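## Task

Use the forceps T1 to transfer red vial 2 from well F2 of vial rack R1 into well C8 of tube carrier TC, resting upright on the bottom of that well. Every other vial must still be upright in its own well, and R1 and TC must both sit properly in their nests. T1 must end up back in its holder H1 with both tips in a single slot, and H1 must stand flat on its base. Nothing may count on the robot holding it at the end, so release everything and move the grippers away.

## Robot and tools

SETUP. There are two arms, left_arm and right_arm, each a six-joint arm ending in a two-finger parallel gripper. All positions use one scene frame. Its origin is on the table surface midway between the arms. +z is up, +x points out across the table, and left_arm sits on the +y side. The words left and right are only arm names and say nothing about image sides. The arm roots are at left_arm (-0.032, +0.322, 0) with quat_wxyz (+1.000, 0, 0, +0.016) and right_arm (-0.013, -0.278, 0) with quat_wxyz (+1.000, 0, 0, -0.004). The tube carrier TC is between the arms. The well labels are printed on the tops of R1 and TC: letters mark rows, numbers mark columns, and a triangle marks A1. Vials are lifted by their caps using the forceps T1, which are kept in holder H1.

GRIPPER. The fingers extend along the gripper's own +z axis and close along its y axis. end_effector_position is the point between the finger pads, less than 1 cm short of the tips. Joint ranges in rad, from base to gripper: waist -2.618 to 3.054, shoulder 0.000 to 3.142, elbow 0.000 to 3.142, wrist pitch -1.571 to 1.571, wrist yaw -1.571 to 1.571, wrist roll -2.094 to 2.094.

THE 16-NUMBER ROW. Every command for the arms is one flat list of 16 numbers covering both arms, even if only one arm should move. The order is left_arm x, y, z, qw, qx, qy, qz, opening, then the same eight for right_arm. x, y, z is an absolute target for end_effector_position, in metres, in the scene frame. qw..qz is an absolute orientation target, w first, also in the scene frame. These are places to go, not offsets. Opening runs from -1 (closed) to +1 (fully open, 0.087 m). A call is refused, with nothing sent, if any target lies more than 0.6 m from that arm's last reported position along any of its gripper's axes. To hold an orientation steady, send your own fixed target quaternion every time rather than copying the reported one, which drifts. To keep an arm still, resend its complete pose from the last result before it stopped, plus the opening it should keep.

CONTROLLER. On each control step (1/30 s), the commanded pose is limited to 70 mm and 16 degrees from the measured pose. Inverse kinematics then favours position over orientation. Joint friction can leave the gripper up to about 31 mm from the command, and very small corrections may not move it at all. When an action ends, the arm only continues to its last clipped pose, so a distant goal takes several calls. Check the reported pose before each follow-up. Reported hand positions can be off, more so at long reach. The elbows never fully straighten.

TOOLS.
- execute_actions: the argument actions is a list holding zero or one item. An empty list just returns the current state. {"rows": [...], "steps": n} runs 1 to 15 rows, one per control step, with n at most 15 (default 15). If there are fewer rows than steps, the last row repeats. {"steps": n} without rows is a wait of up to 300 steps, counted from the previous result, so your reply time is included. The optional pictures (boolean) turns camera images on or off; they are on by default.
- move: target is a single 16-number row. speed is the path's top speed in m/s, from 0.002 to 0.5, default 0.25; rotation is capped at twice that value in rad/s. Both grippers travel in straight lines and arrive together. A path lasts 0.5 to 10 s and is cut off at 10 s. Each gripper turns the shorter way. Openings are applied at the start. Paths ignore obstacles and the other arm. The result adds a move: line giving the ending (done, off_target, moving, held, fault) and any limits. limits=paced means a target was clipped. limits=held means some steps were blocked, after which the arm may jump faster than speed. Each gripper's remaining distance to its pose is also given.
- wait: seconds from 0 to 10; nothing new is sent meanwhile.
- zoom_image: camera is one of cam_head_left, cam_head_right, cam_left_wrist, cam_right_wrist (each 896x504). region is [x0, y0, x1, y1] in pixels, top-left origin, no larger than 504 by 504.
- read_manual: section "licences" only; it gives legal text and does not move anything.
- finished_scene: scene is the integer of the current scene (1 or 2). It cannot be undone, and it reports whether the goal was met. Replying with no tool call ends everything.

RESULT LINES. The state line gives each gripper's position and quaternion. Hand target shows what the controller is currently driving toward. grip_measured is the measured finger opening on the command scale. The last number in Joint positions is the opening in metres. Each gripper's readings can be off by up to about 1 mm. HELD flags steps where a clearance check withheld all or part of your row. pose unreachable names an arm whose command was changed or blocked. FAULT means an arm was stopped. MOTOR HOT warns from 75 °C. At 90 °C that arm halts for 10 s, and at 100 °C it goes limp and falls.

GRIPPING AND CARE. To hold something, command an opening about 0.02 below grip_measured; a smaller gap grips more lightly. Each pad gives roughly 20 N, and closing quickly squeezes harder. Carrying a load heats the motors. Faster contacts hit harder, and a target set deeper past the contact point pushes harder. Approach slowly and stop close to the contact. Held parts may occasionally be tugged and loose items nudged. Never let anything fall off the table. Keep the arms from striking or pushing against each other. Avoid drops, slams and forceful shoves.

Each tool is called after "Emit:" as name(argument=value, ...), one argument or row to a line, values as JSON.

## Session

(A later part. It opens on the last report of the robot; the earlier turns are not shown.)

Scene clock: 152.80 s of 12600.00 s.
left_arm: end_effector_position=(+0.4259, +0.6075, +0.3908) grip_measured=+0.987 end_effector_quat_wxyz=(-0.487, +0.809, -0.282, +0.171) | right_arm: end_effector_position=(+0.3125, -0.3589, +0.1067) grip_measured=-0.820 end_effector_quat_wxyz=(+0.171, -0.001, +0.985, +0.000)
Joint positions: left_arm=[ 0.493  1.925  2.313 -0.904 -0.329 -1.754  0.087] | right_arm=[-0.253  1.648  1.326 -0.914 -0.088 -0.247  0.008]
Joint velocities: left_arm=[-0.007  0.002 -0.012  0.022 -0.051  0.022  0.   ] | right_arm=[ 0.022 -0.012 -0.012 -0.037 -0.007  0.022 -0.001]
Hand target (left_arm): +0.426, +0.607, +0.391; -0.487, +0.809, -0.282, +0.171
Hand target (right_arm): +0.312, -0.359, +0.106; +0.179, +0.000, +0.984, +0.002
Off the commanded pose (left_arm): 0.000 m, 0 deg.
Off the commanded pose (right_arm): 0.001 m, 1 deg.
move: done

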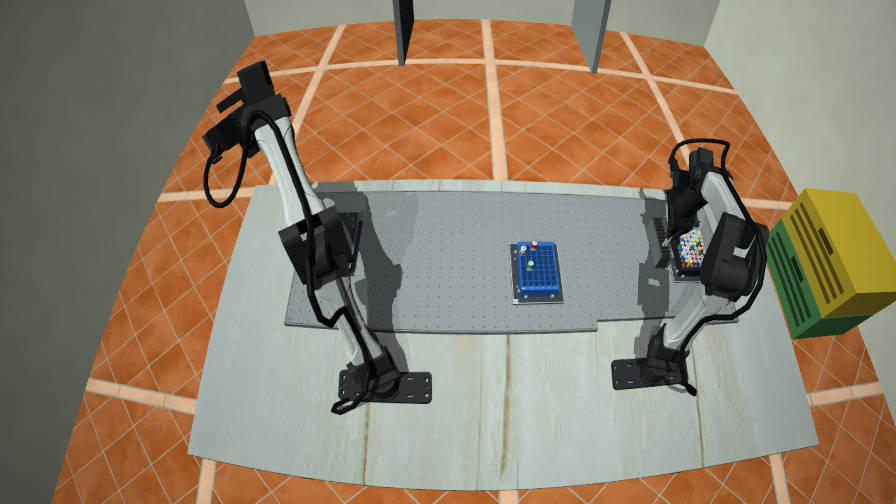

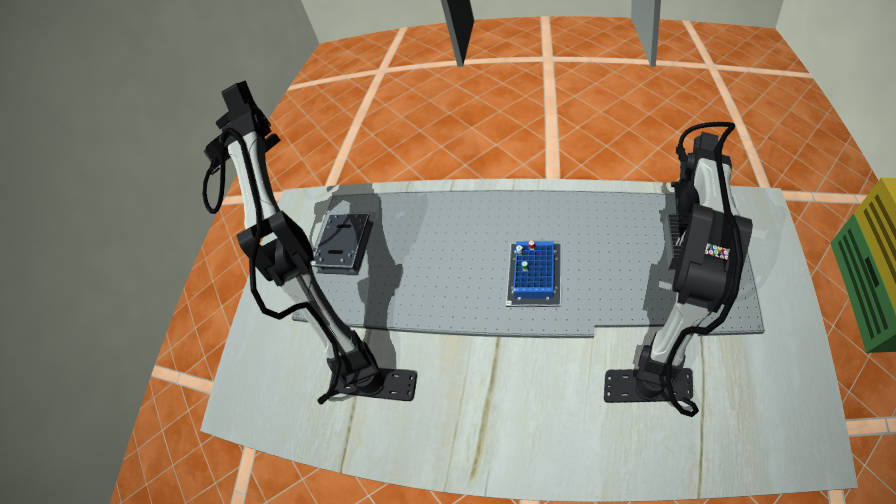

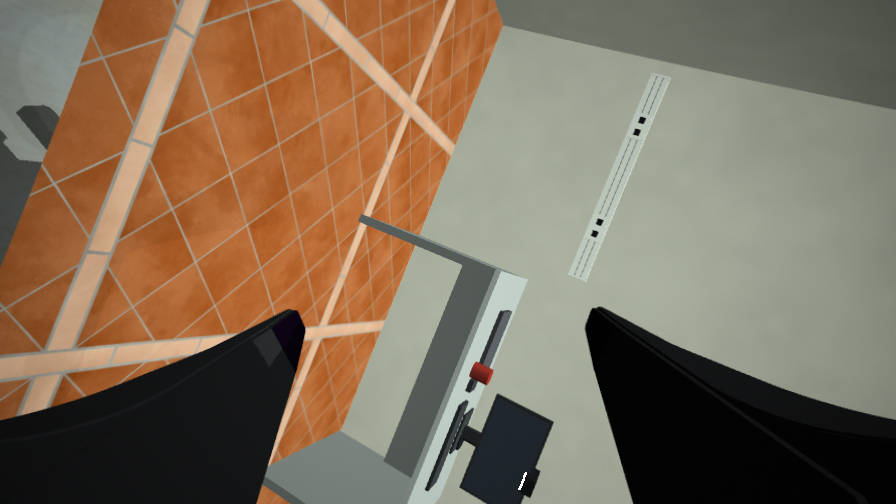

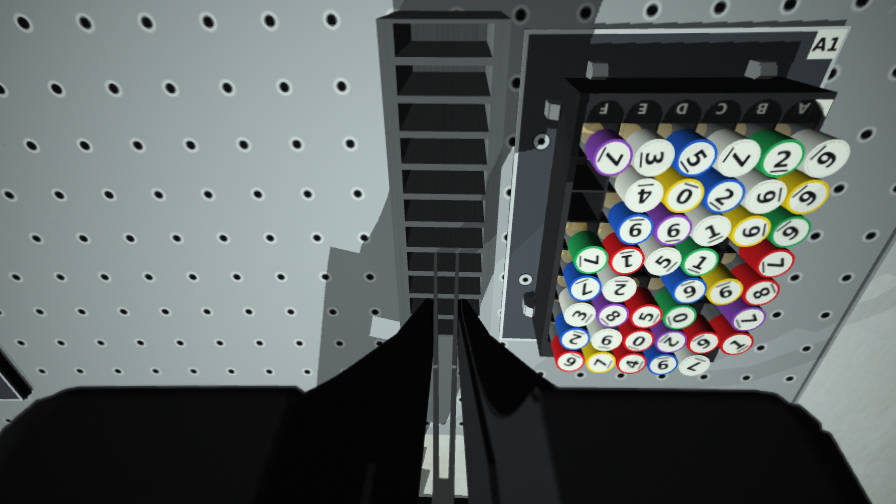

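Emit:
execute_actions(
  actions=[
    {"rows":[[0.4259,0.6075,0.3908,-0.487,0.809,-0.282,0.171,1,0.3125,-0.359,0.107,0.18,0,0.984,0.002,-0.78],[0.4259,0.6075,0.3908,-0.487,0.809,-0.282,0.171,1,0.3125,-0.359,0.107,0.18,0,0.984,0.002,-0.75],[0.4259,0.6075,0.3908,-0.487,0.809,-0.282,0.171,1,0.3125,-0.359,0.107,0.18,0,0.984,0.002,-0.72],[0.4259,0.6075,0.3908,-0.487,0.809,-0.282,0.171,1,0.3125,-0.359,0.107,0.18,0,0.984,0.002,-0.68],[0.4259,0.6075,0.3908,-0.487,0.809,-0.282,0.171,1,0.3125,-0.359,0.107,0.18,0,0.984,0.002,-0.63],[0.4259,0.6075,0.3908,-0.487,0.809,-0.282,0.171,1,0.3125,-0.359,0.107,0.18,0,0.984,0.002,-0.57],[0.4259,0.6075,0.3908,-0.487,0.809,-0.282,0.171,1,0.3125,-0.359,0.107,0.18,0,0.984,0.002,-0.5],[0.4259,0.6075,0.3908,-0.487,0.809,-0.282,0.171,1,0.3125,-0.359,0.107,0.18,0,0.984,0.002,-0.4],[0.4259,0.6075,0.3908,-0.487,0.809,-0.282,0.171,1,0.3125,-0.359,0.107,0.18,0,0.984,0.002,-0.3]],"steps":15},
  ],
)

Emit:
move(
  target=[0.4259,0.6075,0.3908,-0.487,0.809,-0.282,0.171,1,0.3,-0.359,0.22,0.22,0,0.975,0,-0.3],
  speed=0.1,
)

Emit:
move(
  target=[0.4259,0.6075,0.3908,-0.487,0.809,-0.282,0.171,1,0.22,-0.1,0.24,0.342,0,0.94,0,-0.3],
)

Scene clock: 157.40 s of 12600.00 s.
left_arm: end_effector_position=(+0.4259, +0.6075, +0.3908) grip_measured=+0.987 end_effector_quat_wxyz=(-0.487, +0.809, -0.282, +0.171) | right_arm: end_effector_position=(+0.3131, -0.3591, +0.1068) grip_measured=-0.300 end_effector_quat_wxyz=(+0.173, -0.001, +0.985, +0.000)
Joint positions: left_arm=[ 0.493  1.925  2.313 -0.904 -0.329 -1.754  0.087] | right_arm=[-0.253  1.648  1.326 -0.912 -0.088 -0.247  0.031]
Joint velocities: left_arm=[-0.002 -0.007  0.007 -0.022 -0.051  0.022  0.001] | right_arm=[-0.007  0.002 -0.007 -0.037  0.037 -0.007 -0.   ]
Hand target (left_arm): +0.426, +0.607, +0.391; -0.487, +0.809, -0.282, +0.171
Hand target (right_arm): +0.313, -0.359, +0.107; +0.180, +0.000, +0.984, +0.002
Off the commanded pose (left_arm): 0.000 m, 0 deg.
Off the commanded pose (right_arm): 0.001 m, 1 deg.
Steps of this call (steps 1 to 90: nothing new was sent; then 1.10 s passed at rest; steps 91 to 105: all 15 steps of this action). Readings (end_effector_position):
91: left_arm (+0.4259, +0.6075, +0.3908) | right_arm (+0.3131, -0.3591, +0.1068)
92: left_arm (+0.4259, +0.6075, +0.3908) | right_arm (+0.3131, -0.3591, +0.1068)
94: left_arm (+0.4259, +0.6075, +0.3908) | right_arm (+0.3131, -0.3591, +0.1068)
98: left_arm (+0.4259, +0.6075, +0.3908) | right_arm (+0.3131, -0.3591, +0.1068)
105: the state above

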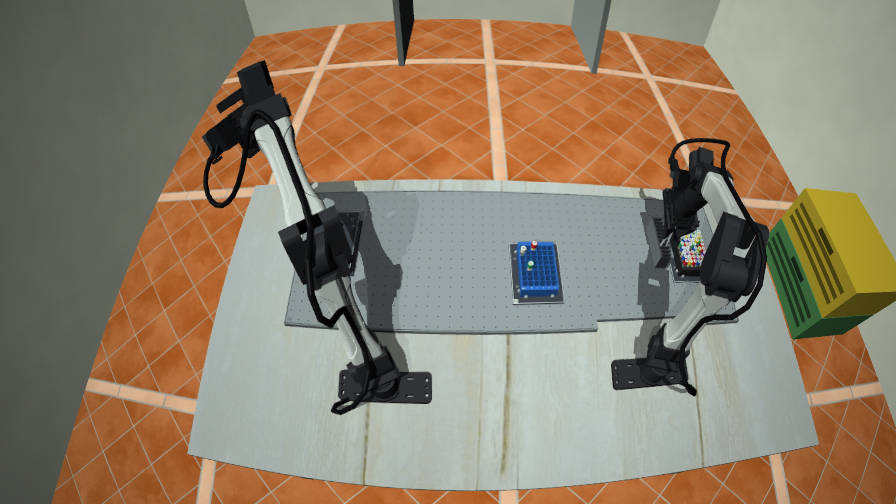

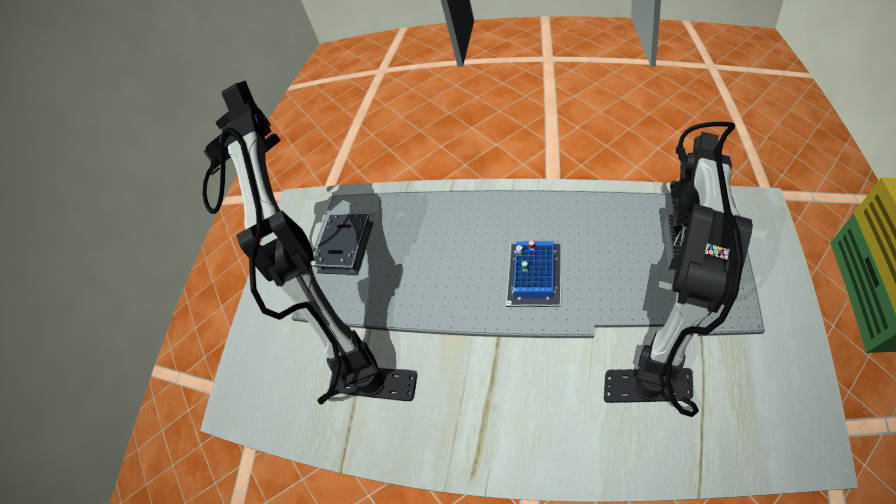

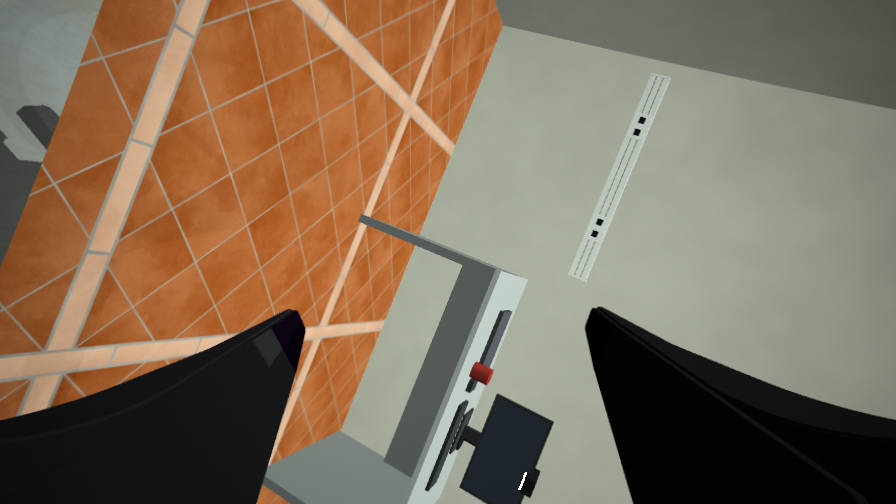

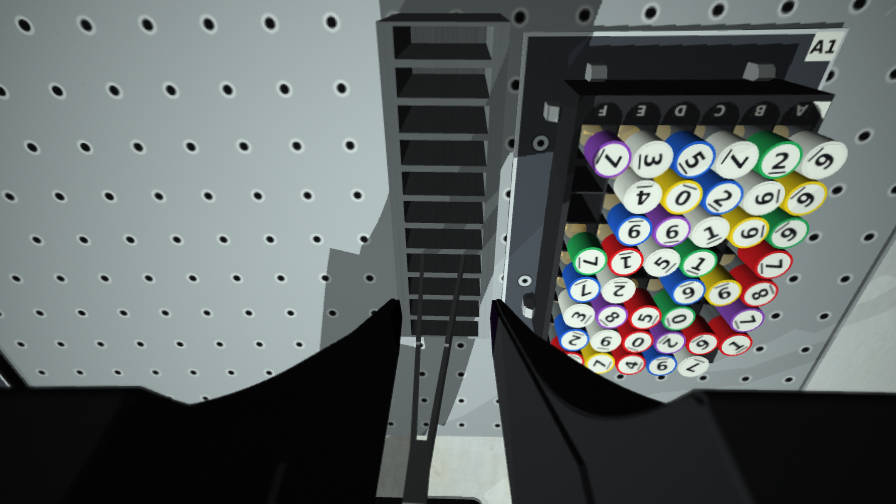

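Scene clock: 159.33 s of 12600.00 s.
left_arm: end_effector_position=(+0.4259, +0.6075, +0.3908) grip_measured=+0.987 end_effector_quat_wxyz=(-0.487, +0.809, -0.282, +0.171) | right_arm: end_effector_position=(+0.3000, -0.3573, +0.2079) grip_measured=-0.300 end_effector_quat_wxyz=(+0.206, +0.001, +0.979, -0.001)
Joint positions: left_arm=[ 0.493  1.925  2.313 -0.904 -0.329 -1.754  0.087] | right_arm=[-0.268  1.578  1.644 -1.235 -0.108 -0.252  0.031]
Joint velocities: left_arm=[ 0.002  0.007  0.012  0.037 -0.095 -0.081 -0.001] | right_arm=[-0.007  0.002  0.027 -0.11   0.095 -0.037 -0.001]
Hand target (left_arm): +0.426, +0.607, +0.391; -0.487, +0.809, -0.282, +0.171
Hand target (right_arm): +0.298, -0.359, +0.220; +0.220, +0.001, +0.975, -0.001
Off the commanded pose (left_arm): 0.000 m, 0 deg.
Off the commanded pose (right_arm): 0.012 m, 2 deg.
move: off_target (right_arm)

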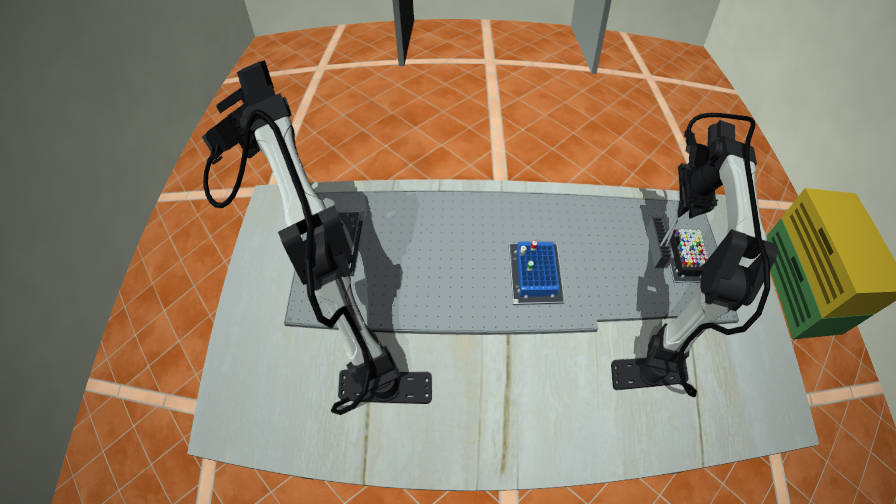

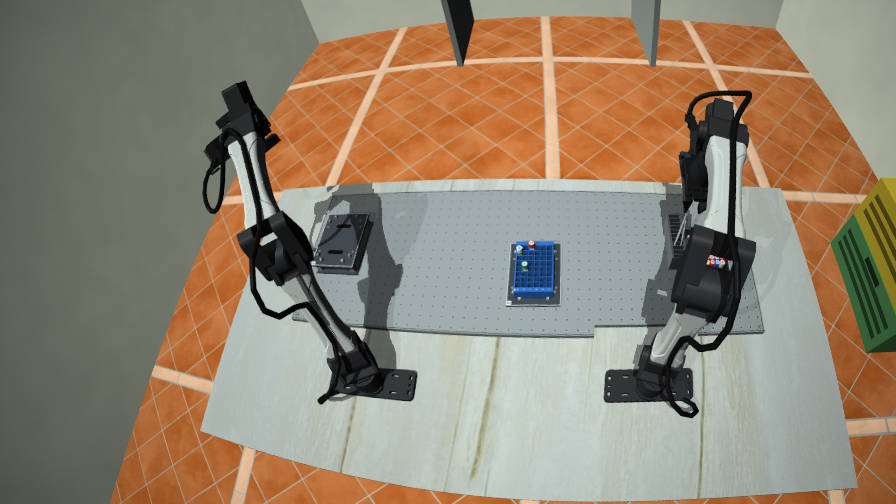

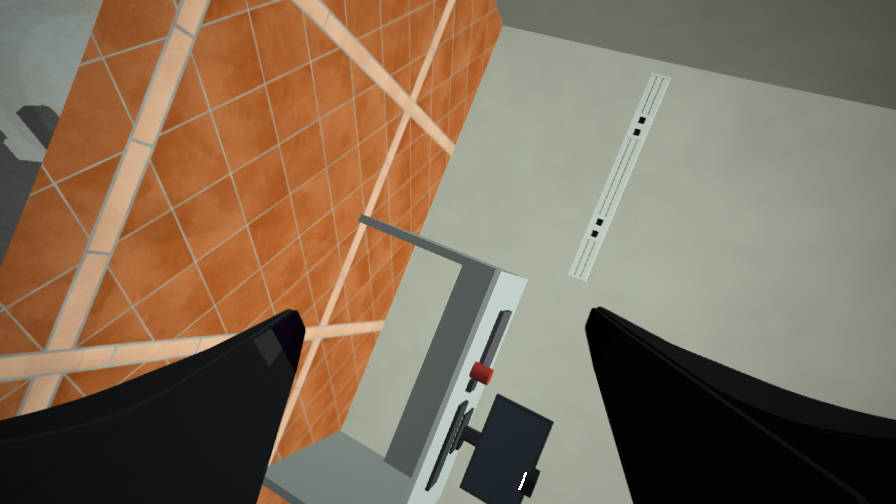

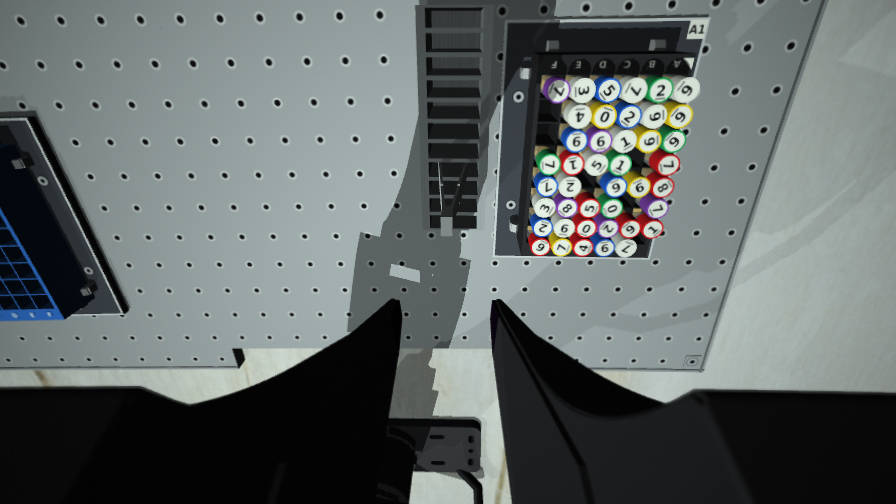

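Scene clock: 161.17 s of 12600.00 s.
left_arm: end_effector_position=(+0.4259, +0.6075, +0.3908) grip_measured=+0.987 end_effector_quat_wxyz=(-0.487, +0.809, -0.282, +0.171) | right_arm: end_effector_position=(+0.2158, -0.1009, +0.2375) grip_measured=-0.300 end_effector_quat_wxyz=(+0.341, +0.006, +0.940, +0.016)
Joint positions: left_arm=[ 0.493  1.925  2.313 -0.904 -0.329 -1.754  0.087] | right_arm=[ 0.865  1.325  1.464 -1.19   0.488  0.738  0.031]
Joint velocities: left_arm=[-0.012 -0.007 -0.007  0.007 -0.022  0.066  0.   ] | right_arm=[ 0.012 -0.002 -0.012  0.037  0.007  0.007  0.   ]
Hand target (left_arm): +0.426, +0.607, +0.391; -0.487, +0.809, -0.282, +0.171
Hand target (right_arm): +0.217, -0.098, +0.241; +0.344, +0.006, +0.939, +0.013
Off the commanded pose (left_arm): 0.000 m, 0 deg.
Off the commanded pose (right_arm): 0.005 m, 2 deg.
move: done

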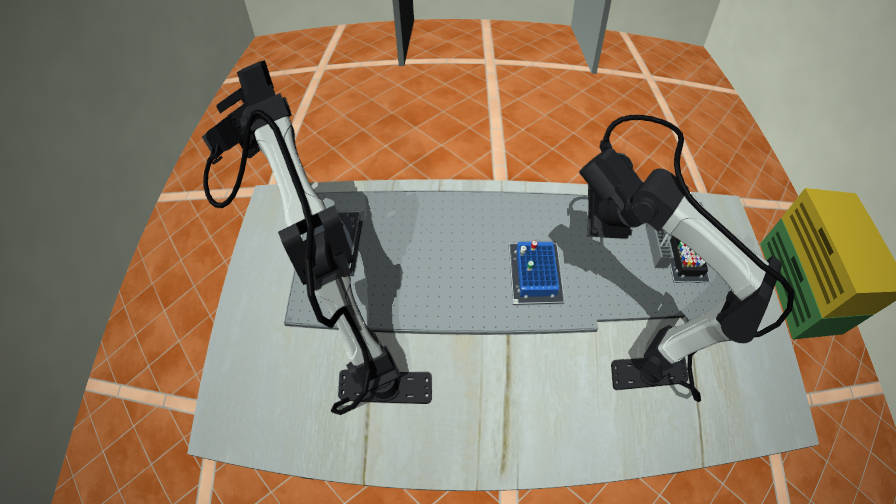

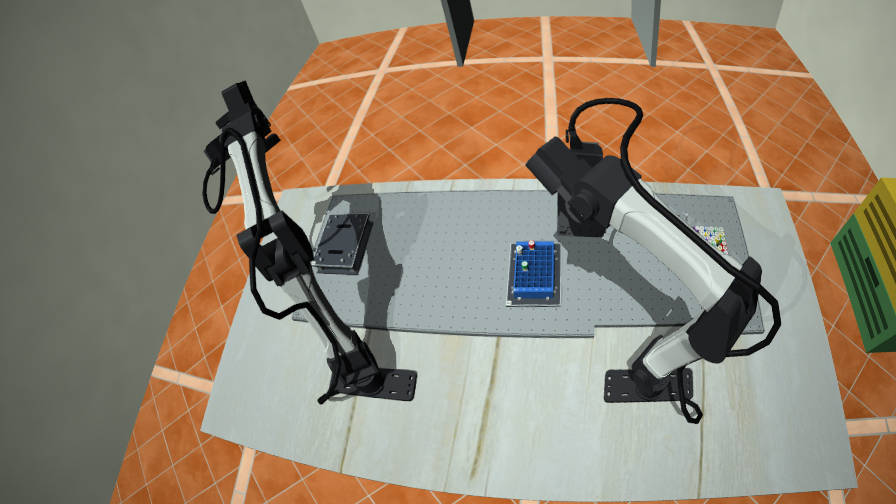

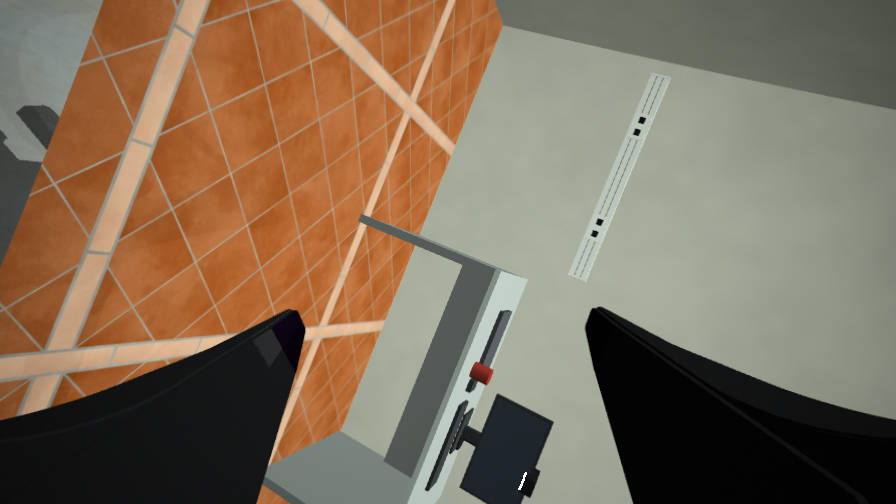

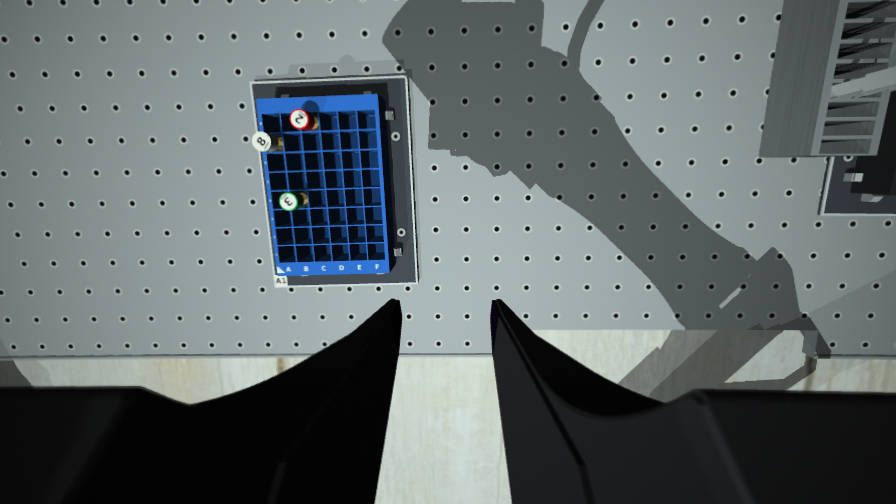

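Looks consistent.

Emit:
finished_scene(
  scene=1,
)

The scene is finished: the task was done.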